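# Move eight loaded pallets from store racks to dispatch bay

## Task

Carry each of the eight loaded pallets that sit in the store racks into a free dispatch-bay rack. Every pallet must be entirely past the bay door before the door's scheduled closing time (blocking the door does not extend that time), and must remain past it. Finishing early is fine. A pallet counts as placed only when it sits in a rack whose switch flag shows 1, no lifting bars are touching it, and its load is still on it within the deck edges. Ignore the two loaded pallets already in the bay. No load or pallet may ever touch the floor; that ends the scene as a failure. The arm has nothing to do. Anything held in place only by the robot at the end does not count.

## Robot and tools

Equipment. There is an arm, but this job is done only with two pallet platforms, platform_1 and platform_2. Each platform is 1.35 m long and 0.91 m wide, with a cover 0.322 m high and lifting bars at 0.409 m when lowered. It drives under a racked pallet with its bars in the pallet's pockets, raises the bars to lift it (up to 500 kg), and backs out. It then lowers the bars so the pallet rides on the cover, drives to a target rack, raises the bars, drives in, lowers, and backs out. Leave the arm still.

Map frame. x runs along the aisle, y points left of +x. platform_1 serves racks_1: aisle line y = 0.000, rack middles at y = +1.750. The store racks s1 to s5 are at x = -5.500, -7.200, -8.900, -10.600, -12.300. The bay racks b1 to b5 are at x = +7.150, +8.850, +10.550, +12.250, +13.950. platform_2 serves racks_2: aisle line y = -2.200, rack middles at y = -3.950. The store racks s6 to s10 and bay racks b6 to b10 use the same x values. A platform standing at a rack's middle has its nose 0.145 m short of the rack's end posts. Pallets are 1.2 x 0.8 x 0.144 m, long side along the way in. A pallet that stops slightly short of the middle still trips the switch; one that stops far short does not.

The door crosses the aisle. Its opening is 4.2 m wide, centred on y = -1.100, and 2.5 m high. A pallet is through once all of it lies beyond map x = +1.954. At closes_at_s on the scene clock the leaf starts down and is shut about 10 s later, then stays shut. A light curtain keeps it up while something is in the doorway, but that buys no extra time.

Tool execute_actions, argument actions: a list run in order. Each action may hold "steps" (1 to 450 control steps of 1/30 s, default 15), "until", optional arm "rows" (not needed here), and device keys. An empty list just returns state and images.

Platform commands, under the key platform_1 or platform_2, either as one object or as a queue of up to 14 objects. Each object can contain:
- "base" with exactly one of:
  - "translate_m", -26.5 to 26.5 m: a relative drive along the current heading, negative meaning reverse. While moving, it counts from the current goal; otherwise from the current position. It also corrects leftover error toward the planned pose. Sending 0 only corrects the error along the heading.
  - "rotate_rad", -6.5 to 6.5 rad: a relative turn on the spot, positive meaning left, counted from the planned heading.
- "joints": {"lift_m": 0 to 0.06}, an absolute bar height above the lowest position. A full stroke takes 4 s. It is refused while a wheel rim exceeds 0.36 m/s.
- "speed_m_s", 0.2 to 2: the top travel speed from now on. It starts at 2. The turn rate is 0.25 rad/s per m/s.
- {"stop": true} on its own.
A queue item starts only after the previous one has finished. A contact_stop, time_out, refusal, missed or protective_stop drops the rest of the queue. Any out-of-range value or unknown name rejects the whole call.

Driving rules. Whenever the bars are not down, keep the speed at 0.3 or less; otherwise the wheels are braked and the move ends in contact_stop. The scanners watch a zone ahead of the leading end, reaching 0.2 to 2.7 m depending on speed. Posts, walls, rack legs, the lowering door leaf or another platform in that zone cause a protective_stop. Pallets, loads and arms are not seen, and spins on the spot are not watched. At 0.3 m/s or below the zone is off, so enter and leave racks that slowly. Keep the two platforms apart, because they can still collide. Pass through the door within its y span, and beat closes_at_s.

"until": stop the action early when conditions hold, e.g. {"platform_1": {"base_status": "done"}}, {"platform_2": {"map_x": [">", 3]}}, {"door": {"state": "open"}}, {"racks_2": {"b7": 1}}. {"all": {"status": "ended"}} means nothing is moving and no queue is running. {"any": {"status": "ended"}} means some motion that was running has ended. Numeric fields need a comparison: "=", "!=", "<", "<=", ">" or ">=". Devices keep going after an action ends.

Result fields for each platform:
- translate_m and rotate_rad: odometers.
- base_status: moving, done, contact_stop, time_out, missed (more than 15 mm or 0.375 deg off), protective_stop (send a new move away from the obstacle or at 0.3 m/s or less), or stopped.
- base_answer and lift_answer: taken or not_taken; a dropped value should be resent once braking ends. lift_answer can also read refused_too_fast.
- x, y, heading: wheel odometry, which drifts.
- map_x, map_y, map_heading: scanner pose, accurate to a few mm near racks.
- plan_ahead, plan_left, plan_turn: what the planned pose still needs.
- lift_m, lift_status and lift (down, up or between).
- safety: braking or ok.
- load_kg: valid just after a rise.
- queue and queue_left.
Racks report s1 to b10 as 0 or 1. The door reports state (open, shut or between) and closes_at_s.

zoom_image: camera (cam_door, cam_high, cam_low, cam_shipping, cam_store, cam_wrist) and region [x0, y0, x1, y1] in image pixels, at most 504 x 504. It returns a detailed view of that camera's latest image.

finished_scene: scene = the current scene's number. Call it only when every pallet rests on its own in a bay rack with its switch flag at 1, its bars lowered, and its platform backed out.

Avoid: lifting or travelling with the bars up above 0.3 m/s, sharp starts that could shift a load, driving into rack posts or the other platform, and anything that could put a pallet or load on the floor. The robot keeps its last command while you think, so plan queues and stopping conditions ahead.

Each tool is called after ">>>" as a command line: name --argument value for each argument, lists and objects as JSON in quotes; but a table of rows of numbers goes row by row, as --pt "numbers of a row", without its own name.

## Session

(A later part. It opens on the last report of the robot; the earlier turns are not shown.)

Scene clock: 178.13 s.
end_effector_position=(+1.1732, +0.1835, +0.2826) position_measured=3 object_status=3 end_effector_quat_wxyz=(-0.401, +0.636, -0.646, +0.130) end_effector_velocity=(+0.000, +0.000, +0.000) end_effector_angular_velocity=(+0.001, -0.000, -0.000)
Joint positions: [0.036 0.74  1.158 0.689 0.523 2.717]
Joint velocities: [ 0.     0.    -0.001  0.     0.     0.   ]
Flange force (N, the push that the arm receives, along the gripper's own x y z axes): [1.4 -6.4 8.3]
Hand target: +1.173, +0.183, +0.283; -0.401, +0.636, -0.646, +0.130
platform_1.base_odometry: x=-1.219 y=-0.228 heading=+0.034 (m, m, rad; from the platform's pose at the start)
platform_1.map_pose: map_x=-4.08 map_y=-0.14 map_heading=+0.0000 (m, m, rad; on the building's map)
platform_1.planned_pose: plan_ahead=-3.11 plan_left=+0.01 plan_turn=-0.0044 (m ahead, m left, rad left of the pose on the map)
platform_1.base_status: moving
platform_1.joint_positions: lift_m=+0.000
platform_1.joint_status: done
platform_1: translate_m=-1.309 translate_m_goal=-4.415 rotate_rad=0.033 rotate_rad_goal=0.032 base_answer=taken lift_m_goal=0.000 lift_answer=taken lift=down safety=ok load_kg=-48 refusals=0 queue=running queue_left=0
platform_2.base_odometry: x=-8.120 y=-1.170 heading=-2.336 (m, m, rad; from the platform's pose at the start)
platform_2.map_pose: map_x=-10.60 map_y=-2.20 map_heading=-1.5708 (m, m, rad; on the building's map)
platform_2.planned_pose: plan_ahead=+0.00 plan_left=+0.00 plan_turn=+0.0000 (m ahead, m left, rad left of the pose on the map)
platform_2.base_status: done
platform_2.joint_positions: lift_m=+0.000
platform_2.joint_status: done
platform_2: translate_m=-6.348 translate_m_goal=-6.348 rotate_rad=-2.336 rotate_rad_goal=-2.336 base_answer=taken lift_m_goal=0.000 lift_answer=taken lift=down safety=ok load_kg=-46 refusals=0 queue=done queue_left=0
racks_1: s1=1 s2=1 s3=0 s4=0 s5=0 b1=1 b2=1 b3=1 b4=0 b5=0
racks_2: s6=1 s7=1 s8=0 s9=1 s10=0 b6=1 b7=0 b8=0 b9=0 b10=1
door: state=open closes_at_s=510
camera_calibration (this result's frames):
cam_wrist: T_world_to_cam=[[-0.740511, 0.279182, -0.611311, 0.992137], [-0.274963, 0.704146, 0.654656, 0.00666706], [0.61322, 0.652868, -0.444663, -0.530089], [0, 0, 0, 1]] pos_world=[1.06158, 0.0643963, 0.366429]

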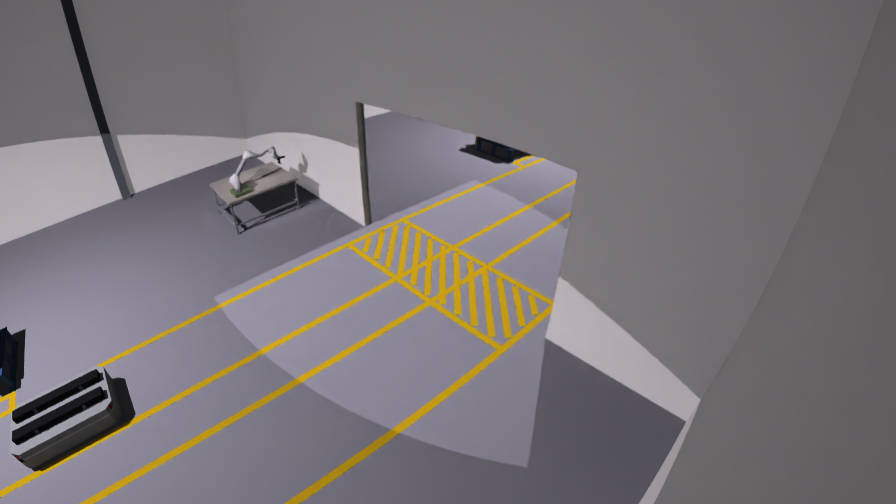

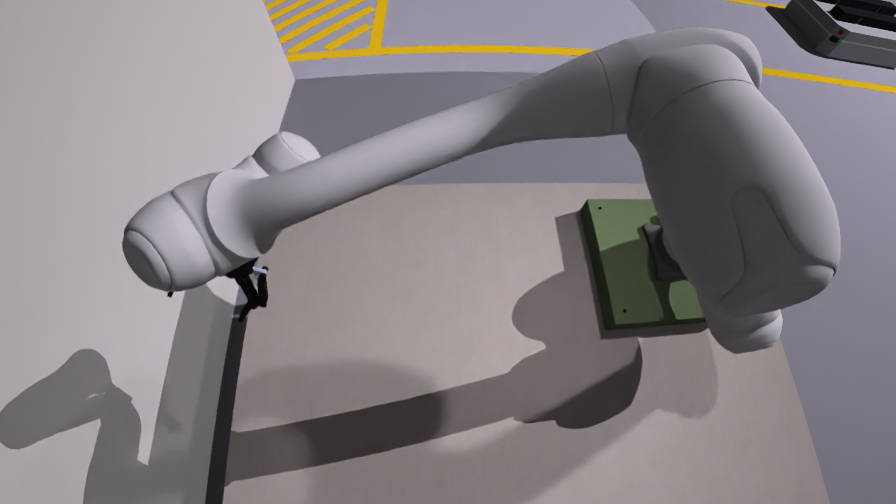

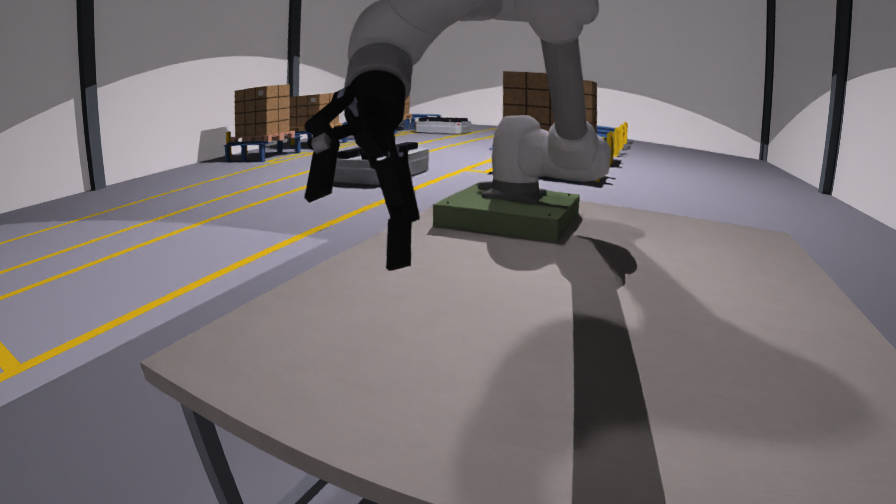

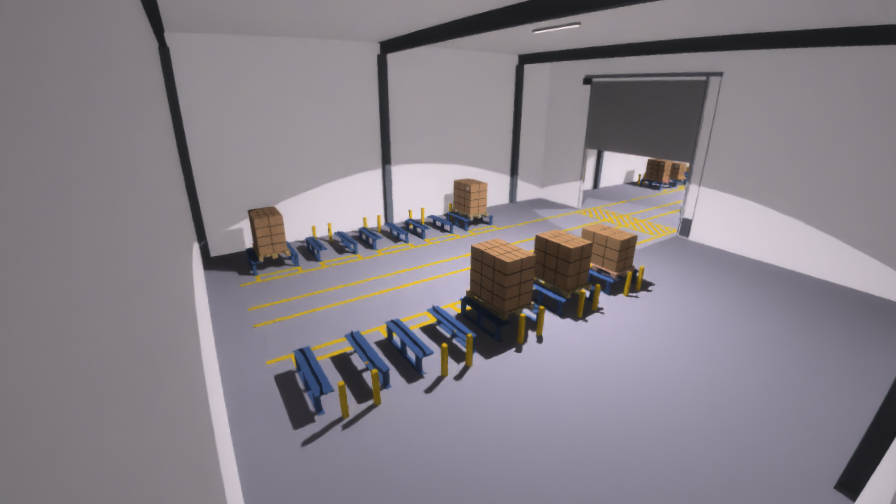

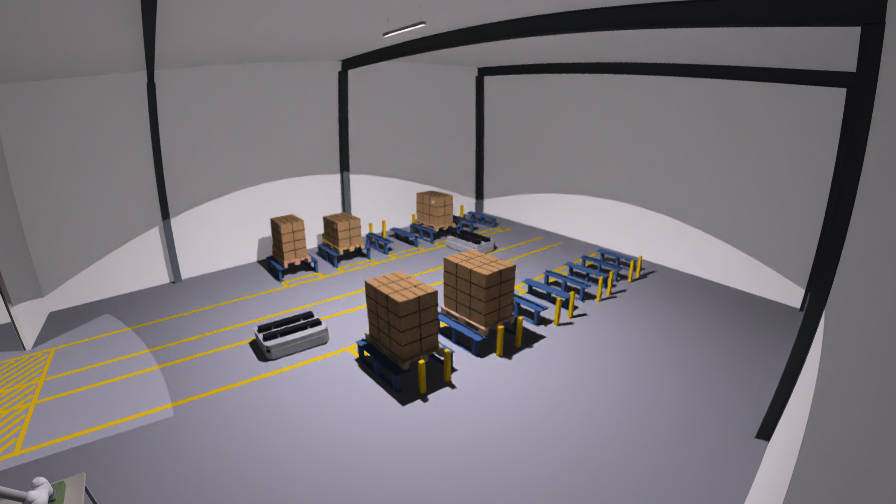

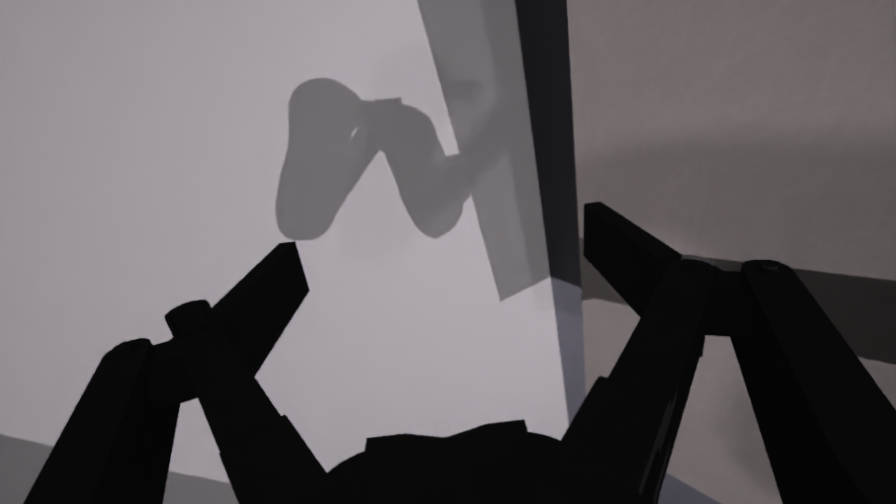

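>>> execute_actions --actions '[{"platform_2":[{"base":{"translate_m":1.75},"speed_m_s":0.3},{"joints":{"lift_m":0.06}},{"base":{"translate_m":-1.75}},{"base":{"rotate_rad":1.5708},"joints":{"lift_m":0},"speed_m_s":2},{"base":{"translate_m":19.45}},{"base":{"rotate_rad":-1.5708},"joints":{"lift_m":0.06}},{"base":{"translate_m":1.75},"speed_m_s":0.3},{"joints":{"lift_m":0}},{"base":{"translate_m":-1.75}},{"base":{"rotate_rad":1.5708},"speed_m_s":2},{"base":{"translate_m":-16.05}}],"steps":450,"until":{"platform_1":{"queue":["!=","running"]}}},{"platform_1":[{"base":{"rotate_rad":1.5708}},{"base":{"translate_m":1.75},"speed_m_s":0.3},{"joints":{"lift_m":0.06}},{"base":{"translate_m":-1.75}},{"base":{"rotate_rad":-1.5708},"joints":{"lift_m":0},"speed_m_s":2},{"base":{"translate_m":19.45}},{"base":{"rotate_rad":1.5708},"joints":{"lift_m":0.06}},{"base":{"translate_m":1.75},"speed_m_s":0.3},{"joints":{"lift_m":0}},{"base":{"translate_m":-1.75}},{"base":{"rotate_rad":-1.5708},"speed_m_s":2},{"base":{"translate_m":-17.75}}],"steps":450},{"steps":450},{"steps":450},{"steps":450,"until":{"platform_2":{"queue":["!=","running"]}}},{"steps":450,"until":{"platform_2":{"queue":["!=","running"]}}}]'

Scene clock: 257.90 s.
end_effector_position=(+1.1732, +0.1835, +0.2826) position_measured=3 object_status=3 end_effector_quat_wxyz=(-0.401, +0.636, -0.646, +0.130) end_effector_velocity=(-0.001, -0.000, -0.001) end_effector_angular_velocity=(-0.001, +0.001, +0.000)
Joint positions: [0.036 0.74  1.158 0.689 0.523 2.717]
Joint velocities: [-0.    -0.     0.001 -0.001  0.    -0.   ]
Flange force (N, the push that the arm receives, along the gripper's own x y z axes): [1.0 -10.4 12.6]
Flange force at the end of the 2nd action (N, along the gripper's axes at the end of the call): [1.8 -8.0 9.4]
Flange force at the end of the 3rd action (N, along the gripper's axes at the end of the call): [1.0 -9.5 12.3]
Flange force at the end of the 4th action (N, along the gripper's axes at the end of the call): [0.0 -9.3 10.3]
Flange force at the end of the 5th action (N, along the gripper's axes at the end of the call): [1.2 -11.6 14.5]
Hand target: +1.173, +0.183, +0.283; -0.401, +0.636, -0.646, +0.130
platform_1.base_odometry: x=+6.006 y=-0.042 heading=+0.014 (m, m, rad; from the platform's pose at the start)
platform_1.map_pose: map_x=+3.08 map_y=-0.18 map_heading=-0.0175 (m, m, rad; on the building's map)
platform_1.planned_pose: plan_ahead=-8.57 plan_left=-0.10 plan_turn=+0.0131 (m ahead, m left, rad left of the pose on the map)
platform_1.base_status: moving
platform_1.joint_positions: lift_m=+0.000
platform_1.joint_status: done
platform_1: translate_m=5.903 translate_m_goal=-2.686 rotate_rad=0.016 rotate_rad_goal=0.017 base_answer=taken lift_m_goal=0.000 lift_answer=taken lift=down safety=ok load_kg=-48 refusals=0 queue=running queue_left=0
platform_2.base_odometry: x=-4.942 y=-4.050 heading=-0.765 (m, m, rad; from the platform's pose at the start)
platform_2.map_pose: map_x=-6.37 map_y=-2.20 map_heading=-0.0044 (m, m, rad; on the building's map)
platform_2.planned_pose: plan_ahead=-0.83 plan_left=+0.00 plan_turn=+0.0044 (m ahead, m left, rad left of the pose on the map)
platform_2.base_status: moving
platform_2.joint_positions: lift_m=+0.000
platform_2.joint_status: done
platform_2: translate_m=-2.094 translate_m_goal=-2.920 rotate_rad=-0.765 rotate_rad_goal=-0.765 base_answer=taken lift_m_goal=0.000 lift_answer=taken lift=down safety=ok load_kg=-48 refusals=0 queue=running queue_left=0
racks_1: s1=1 s2=0 s3=0 s4=0 s5=0 b1=1 b2=1 b3=1 b4=1 b5=0
racks_2: s6=1 s7=1 s8=0 s9=0 s10=0 b6=1 b7=1 b8=0 b9=0 b10=1
door: state=open closes_at_s=510
camera_calibration (this result's frames):
cam_wrist: T_world_to_cam=[[-0.740511, 0.279182, -0.61131, 0.992137], [-0.274963, 0.704146, 0.654656, 0.00666689], [0.61322, 0.652868, -0.444663, -0.530088], [0, 0, 0, 1]] pos_world=[1.06158, 0.0643962, 0.366429]

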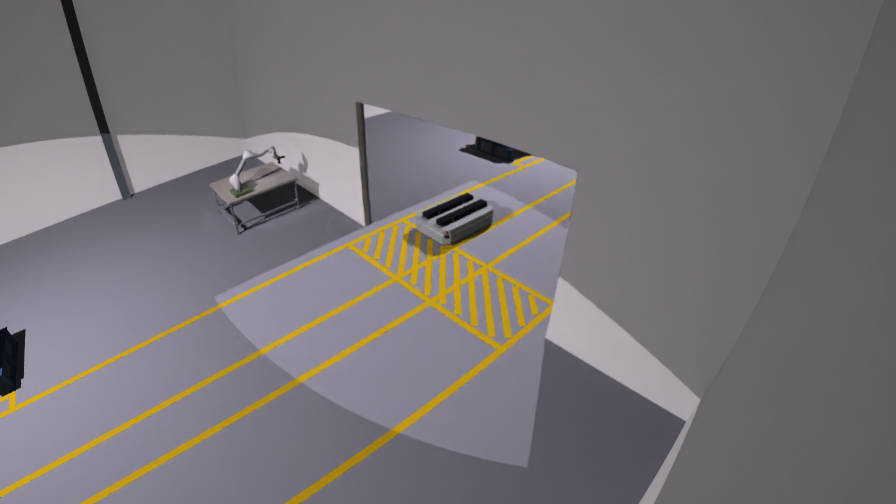

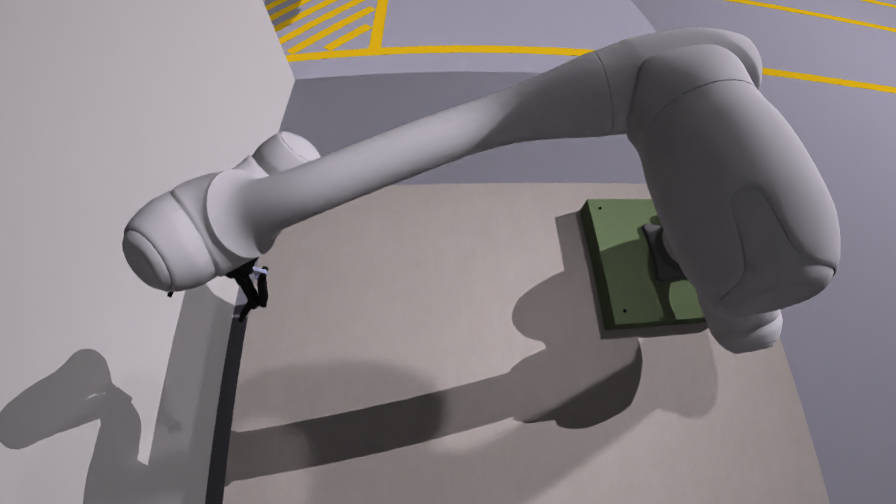

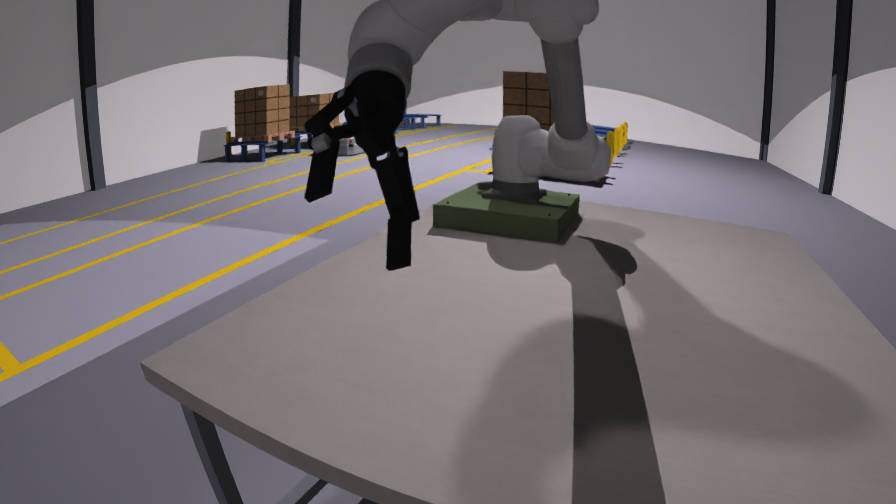

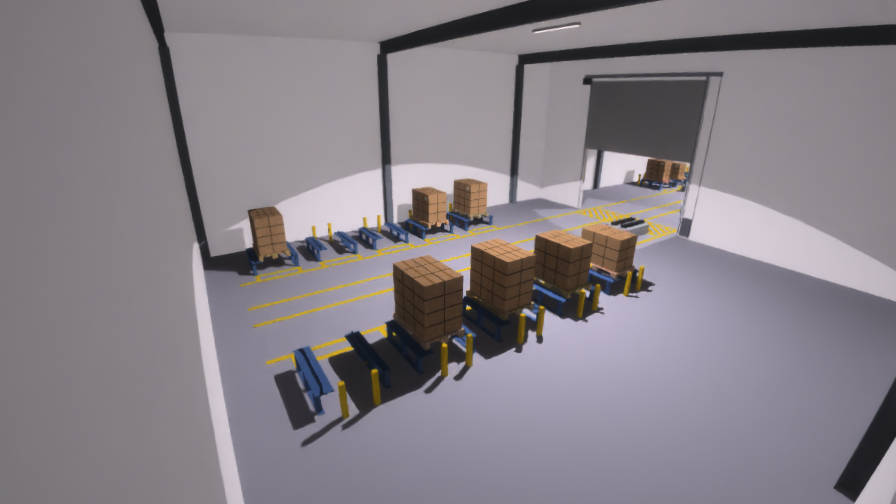

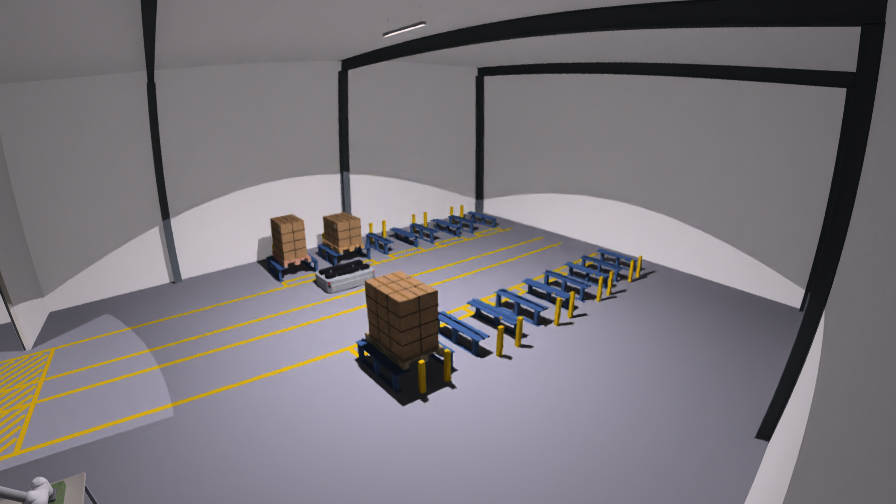

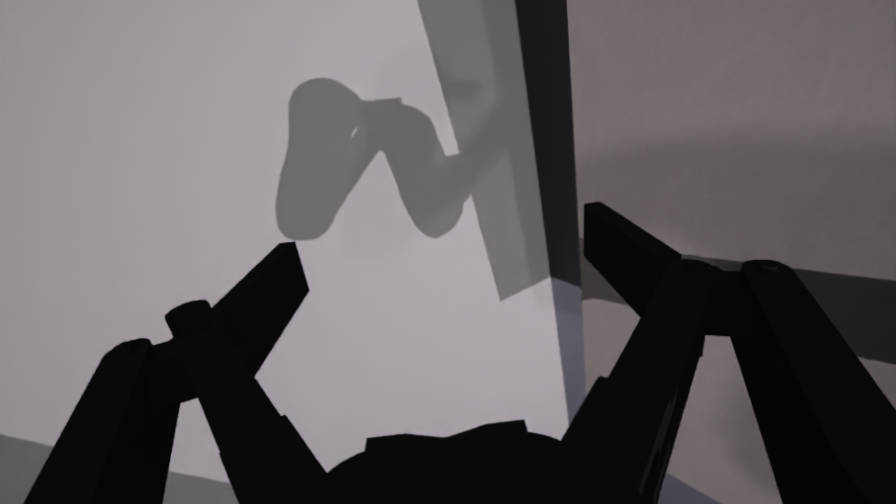

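P2: s7→b8 (17.75), return to s6 (-16.05). P1: s1→b5.

>>> execute_actions --actions '[{"steps":300,"until":{"platform_2":{"queue":["!=","running"]}}},{"platform_2":[{"base":{"rotate_rad":-1.5708}},{"base":{"translate_m":1.75},"speed_m_s":0.3},{"joints":{"lift_m":0.06}},{"base":{"translate_m":-1.75}},{"base":{"rotate_rad":1.5708},"joints":{"lift_m":0},"speed_m_s":2},{"base":{"translate_m":17.75}},{"base":{"rotate_rad":-1.5708},"joints":{"lift_m":0.06}},{"base":{"translate_m":1.75},"speed_m_s":0.3},{"joints":{"lift_m":0}},{"base":{"translate_m":-1.75}},{"base":{"rotate_rad":1.5708},"speed_m_s":2},{"base":{"translate_m":-16.05}}],"steps":300,"until":{"platform_1":{"queue":["!=","running"]}}},{"platform_1":[{"base":{"rotate_rad":1.5708}},{"base":{"translate_m":1.75},"speed_m_s":0.3},{"joints":{"lift_m":0.06}},{"base":{"translate_m":-1.75}},{"base":{"rotate_rad":-1.5708},"joints":{"lift_m":0},"speed_m_s":2},{"base":{"translate_m":19.45}},{"base":{"rotate_rad":1.5708},"joints":{"lift_m":0.06}},{"base":{"translate_m":1.75},"speed_m_s":0.3},{"joints":{"lift_m":0}}],"steps":450},{"steps":450},{"steps":450},{"steps":450,"until":{"platform_2":{"queue":["!=","running"]}}},{"steps":450,"until":{"platform_2":{"queue":["!=","running"]}}}]'

Scene clock: 340.03 s.
end_effector_position=(+1.1732, +0.1835, +0.2826) position_measured=3 object_status=3 end_effector_quat_wxyz=(-0.401, +0.636, -0.646, +0.130) end_effector_velocity=(+0.000, -0.001, +0.000) end_effector_angular_velocity=(+0.000, +0.000, -0.001)
Joint positions: [0.036 0.74  1.158 0.689 0.523 2.717]
Joint velocities: [-0.001 -0.    -0.    -0.     0.001  0.   ]
Flange force (N, the push that the arm receives, along the gripper's own x y z axes): [1.8 -8.7 9.2]
Flange force at the end of the 3rd action (N, along the gripper's axes at the end of the call): [1.5 -10.6 10.8]
Flange force at the end of the 4th action (N, along the gripper's axes at the end of the call): [0.5 -10.3 12.3]
Flange force at the end of the 5th action (N, along the gripper's axes at the end of the call): [0.6 -7.2 8.3]
Flange force at the end of the 6th action (N, along the gripper's axes at the end of the call): [0.3 -8.4 8.6]
Hand target: +1.173, +0.183, +0.283; -0.401, +0.636, -0.646, +0.130
platform_1.base_odometry: x=+16.768 y=+1.965 heading=+1.600 (m, m, rad; from the platform's pose at the start)
platform_1.map_pose: map_x=+13.96 map_y=+1.53 map_heading=+1.5664 (m, m, rad; on the building's map)
platform_1.planned_pose: plan_ahead=+0.00 plan_left=-0.01 plan_turn=+0.0000 (m ahead, m left, rad left of the pose on the map)
platform_1.base_status: done
platform_1.joint_positions: lift_m=+0.000
platform_1.joint_status: done
platform_1: translate_m=18.534 translate_m_goal=18.534 rotate_rad=1.600 rotate_rad_goal=1.599 base_answer=taken lift_m_goal=0.000 lift_answer=taken lift=down safety=ok load_kg=-48 refusals=0 queue=done queue_left=0
platform_2.base_odometry: x=-1.126 y=-7.612 heading=-0.776 (m, m, rad; from the platform's pose at the start)
platform_2.map_pose: map_x=-1.19 map_y=-2.22 map_heading=-0.0131 (m, m, rad; on the building's map)
platform_2.planned_pose: plan_ahead=-4.31 plan_left=-0.04 plan_turn=+0.0131 (m ahead, m left, rad left of the pose on the map)
platform_2.base_status: moving
platform_2.joint_positions: lift_m=+0.000
platform_2.joint_status: done
platform_2: translate_m=3.096 translate_m_goal=-1.190 rotate_rad=-0.776 rotate_rad_goal=-0.778 base_answer=taken lift_m_goal=0.000 lift_answer=taken lift=down safety=ok load_kg=-48 refusals=0 queue=running queue_left=0
racks_1: s1=0 s2=0 s3=0 s4=0 s5=0 b1=1 b2=1 b3=1 b4=1 b5=1
racks_2: s6=1 s7=0 s8=0 s9=0 s10=0 b6=1 b7=1 b8=1 b9=0 b10=1
door: state=open closes_at_s=510
camera_calibration (this result's frames):
cam_wrist: T_world_to_cam=[[-0.740511, 0.279182, -0.611311, 0.992138], [-0.274963, 0.704146, 0.654655, 0.00666728], [0.61322, 0.652868, -0.444663, -0.530088], [0, 0, 0, 1]] pos_world=[1.06158, 0.0643962, 0.366429]

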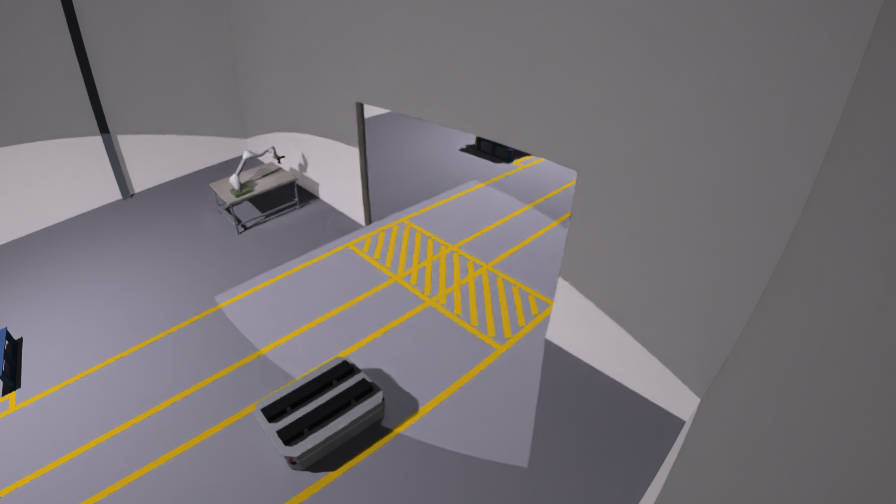

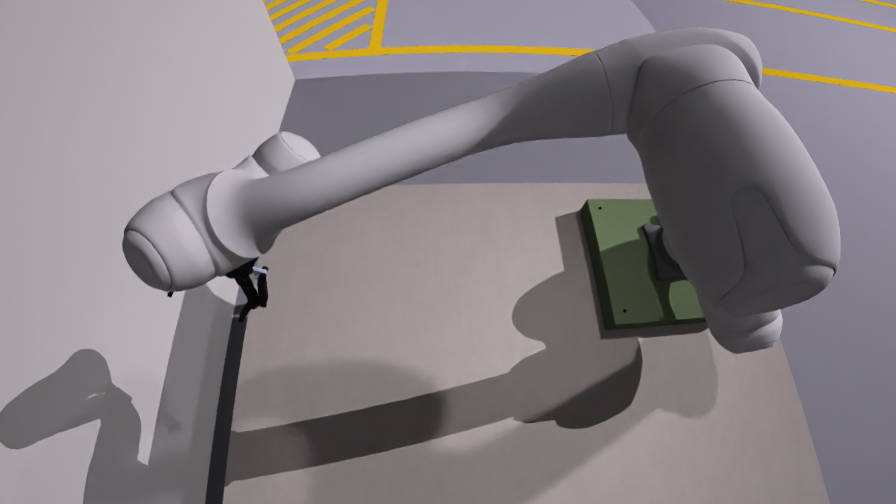

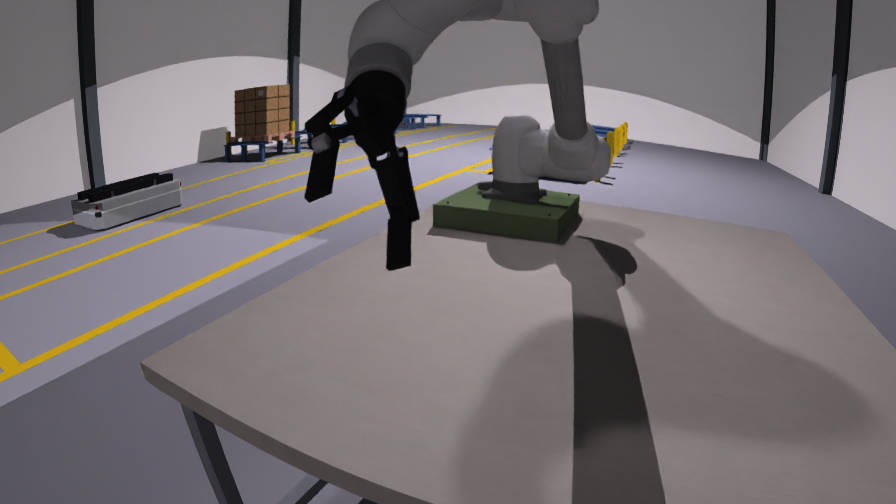

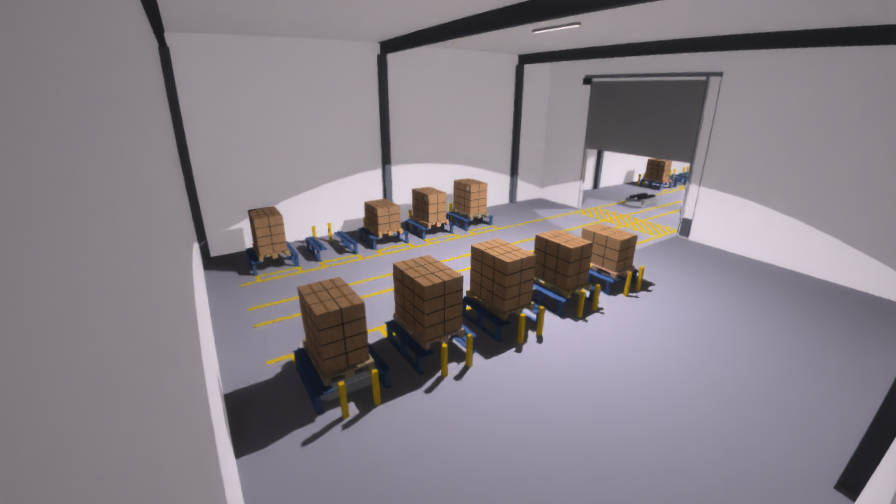

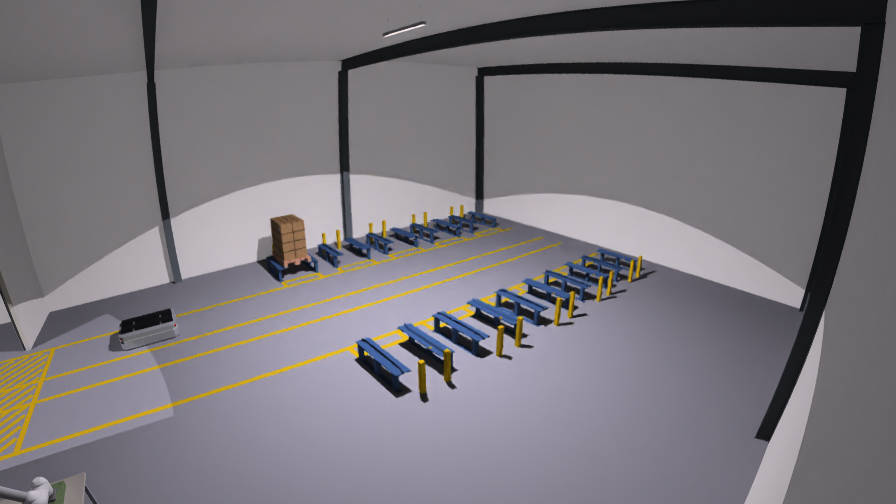

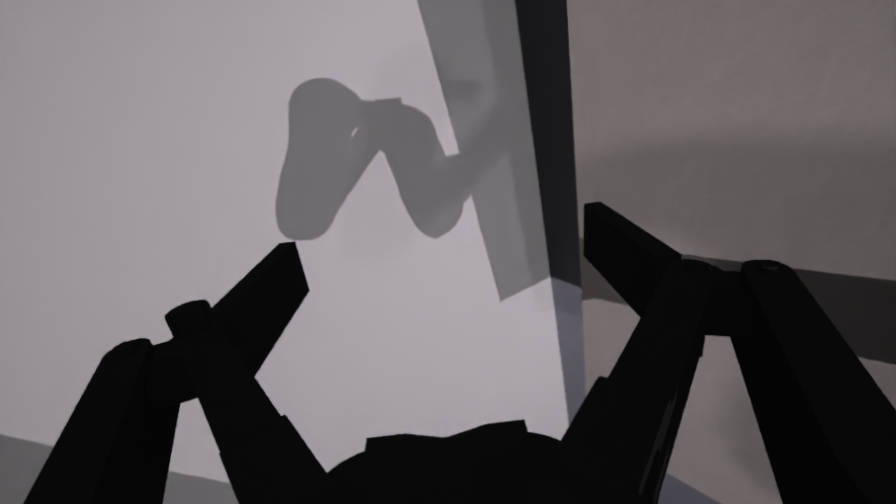

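>>> execute_actions --actions '[{"steps":300,"until":{"platform_2":{"queue":["!=","running"]}}},{"platform_2":[{"base":{"rotate_rad":-1.5708}},{"base":{"translate_m":1.75},"speed_m_s":0.3},{"joints":{"lift_m":0.06}},{"base":{"translate_m":-1.75}},{"base":{"rotate_rad":1.5708},"joints":{"lift_m":0},"speed_m_s":2},{"base":{"translate_m":17.75}},{"base":{"rotate_rad":-1.5708},"joints":{"lift_m":0.06}},{"base":{"translate_m":1.75},"speed_m_s":0.3},{"joints":{"lift_m":0}}],"steps":450},{"steps":450},{"steps":450},{"steps":450,"until":{"platform_2":{"queue":["!=","running"]}}},{"steps":450,"until":{"platform_2":{"queue":["!=","running"]}}}]'

Scene clock: 401.83 s.
end_effector_position=(+1.1732, +0.1835, +0.2826) position_measured=3 object_status=3 end_effector_quat_wxyz=(-0.401, +0.636, -0.646, +0.130) end_effector_velocity=(+0.000, -0.001, +0.000) end_effector_angular_velocity=(-0.001, -0.001, +0.000)
Joint positions: [0.036 0.74  1.158 0.689 0.523 2.717]
Joint velocities: [-0.001 -0.     0.    -0.001 -0.    -0.001]
Flange force (N, the push that the arm receives, along the gripper's own x y z axes): [0.5 -7.7 11.2]
Flange force at the end of the 2nd action (N, along the gripper's axes at the end of the call): [-0.6 -9.6 10.0]
Flange force at the end of the 3rd action (N, along the gripper's axes at the end of the call): [1.4 -7.7 8.4]
Flange force at the end of the 4th action (N, along the gripper's axes at the end of the call): [-0.5 -9.3 12.8]
Flange force at the end of the 5th action (N, along the gripper's axes at the end of the call): [-0.6 -12.4 14.2]
Hand target: +1.173, +0.183, +0.283; -0.401, +0.636, -0.646, +0.130
platform_1.base_odometry: x=+16.768 y=+1.965 heading=+1.600 (m, m, rad; from the platform's pose at the start)
platform_1.map_pose: map_x=+13.96 map_y=+1.53 map_heading=+1.5664 (m, m, rad; on the building's map)
platform_1.planned_pose: plan_ahead=+0.00 plan_left=-0.01 plan_turn=+0.0000 (m ahead, m left, rad left of the pose on the map)
platform_1.base_status: done
platform_1.joint_positions: lift_m=+0.000
platform_1.joint_status: done
platform_1: translate_m=18.534 translate_m_goal=18.534 rotate_rad=1.600 rotate_rad_goal=1.599 base_answer=taken lift_m_goal=0.000 lift_answer=taken lift=down safety=ok load_kg=-48 refusals=0 queue=done queue_left=0
platform_2.base_odometry: x=+7.344 y=-18.153 heading=-2.347 (m, m, rad; from the platform's pose at the start)
platform_2.map_pose: map_x=+12.25 map_y=-3.95 map_heading=-1.5708 (m, m, rad; on the building's map)
platform_2.planned_pose: plan_ahead=+0.00 plan_left=+0.00 plan_turn=+0.0000 (m ahead, m left, rad left of the pose on the map)
platform_2.base_status: done
platform_2.joint_positions: lift_m=+0.000
platform_2.joint_status: done
platform_2: translate_m=18.357 translate_m_goal=18.357 rotate_rad=-2.347 rotate_rad_goal=-2.346 base_answer=taken lift_m_goal=0.000 lift_answer=taken lift=down safety=ok load_kg=-48 refusals=0 queue=done queue_left=0
racks_1: s1=0 s2=0 s3=0 s4=0 s5=0 b1=1 b2=1 b3=1 b4=1 b5=1
racks_2: s6=0 s7=0 s8=0 s9=0 s10=0 b6=1 b7=1 b8=1 b9=1 b10=1
door: state=open closes_at_s=510
camera_calibration (this result's frames):
cam_wrist: T_world_to_cam=[[-0.740511, 0.279182, -0.611311, 0.992138], [-0.274963, 0.704146, 0.654655, 0.00666717], [0.61322, 0.652868, -0.444663, -0.530088], [0, 0, 0, 1]] pos_world=[1.06158, 0.0643962, 0.366429]

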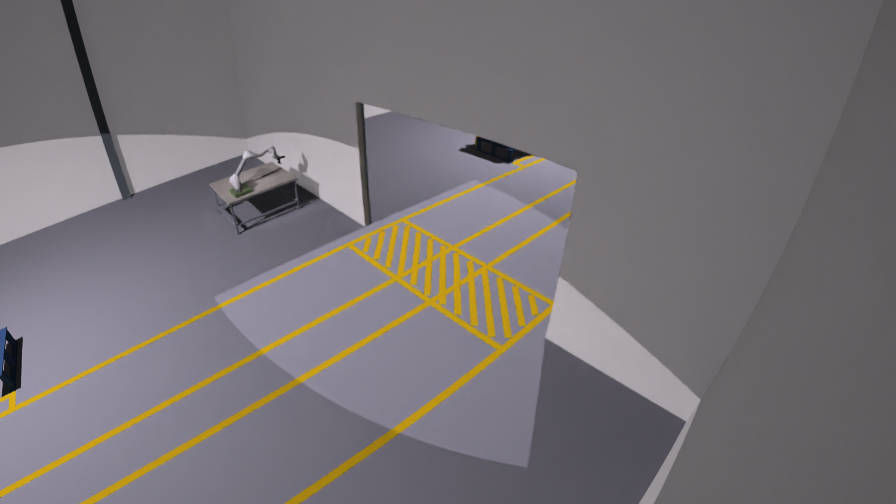

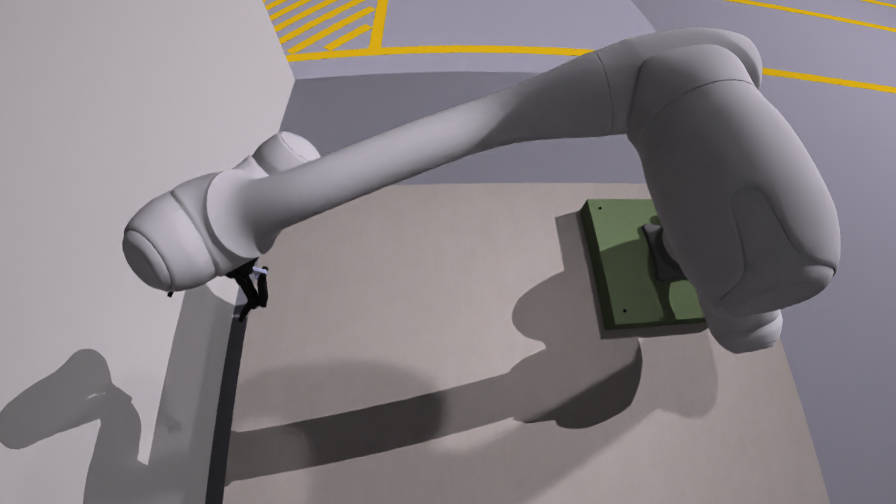

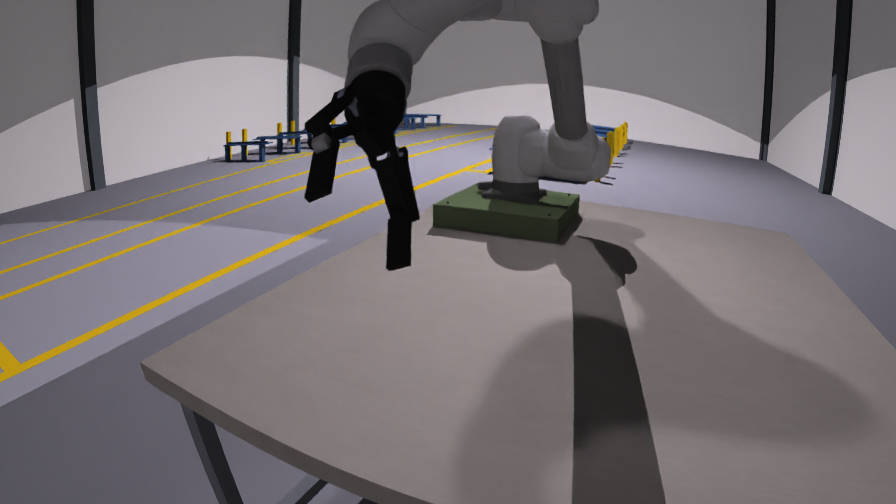

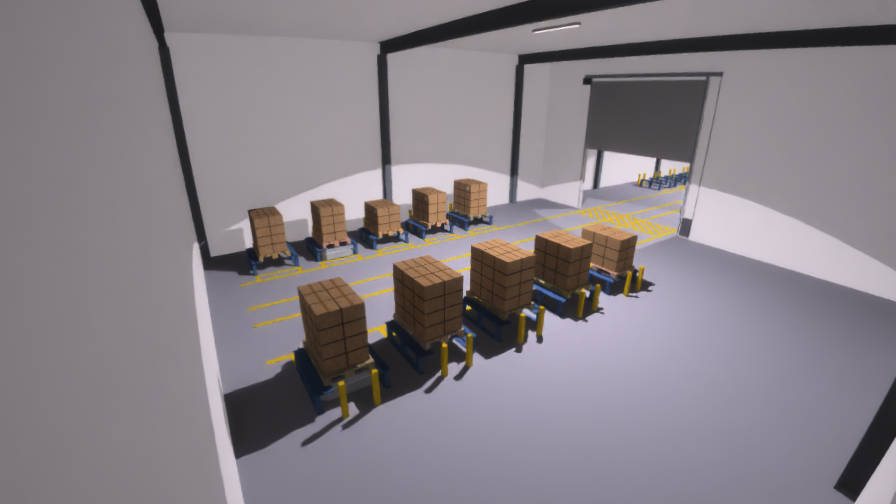

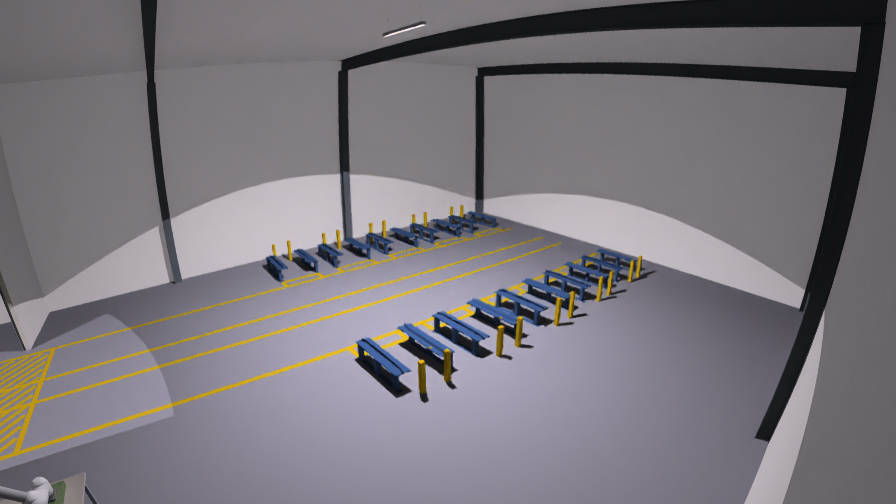

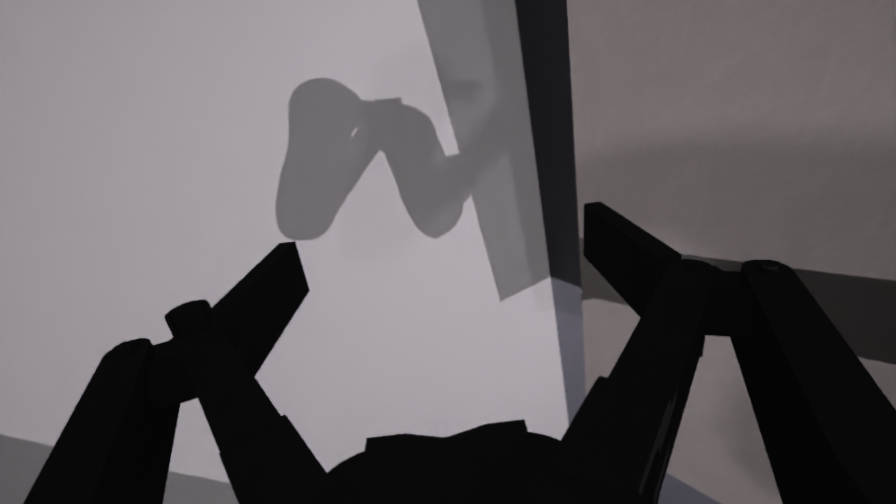

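>>> finished_scene --scene 2

The scene is finished: the task was done.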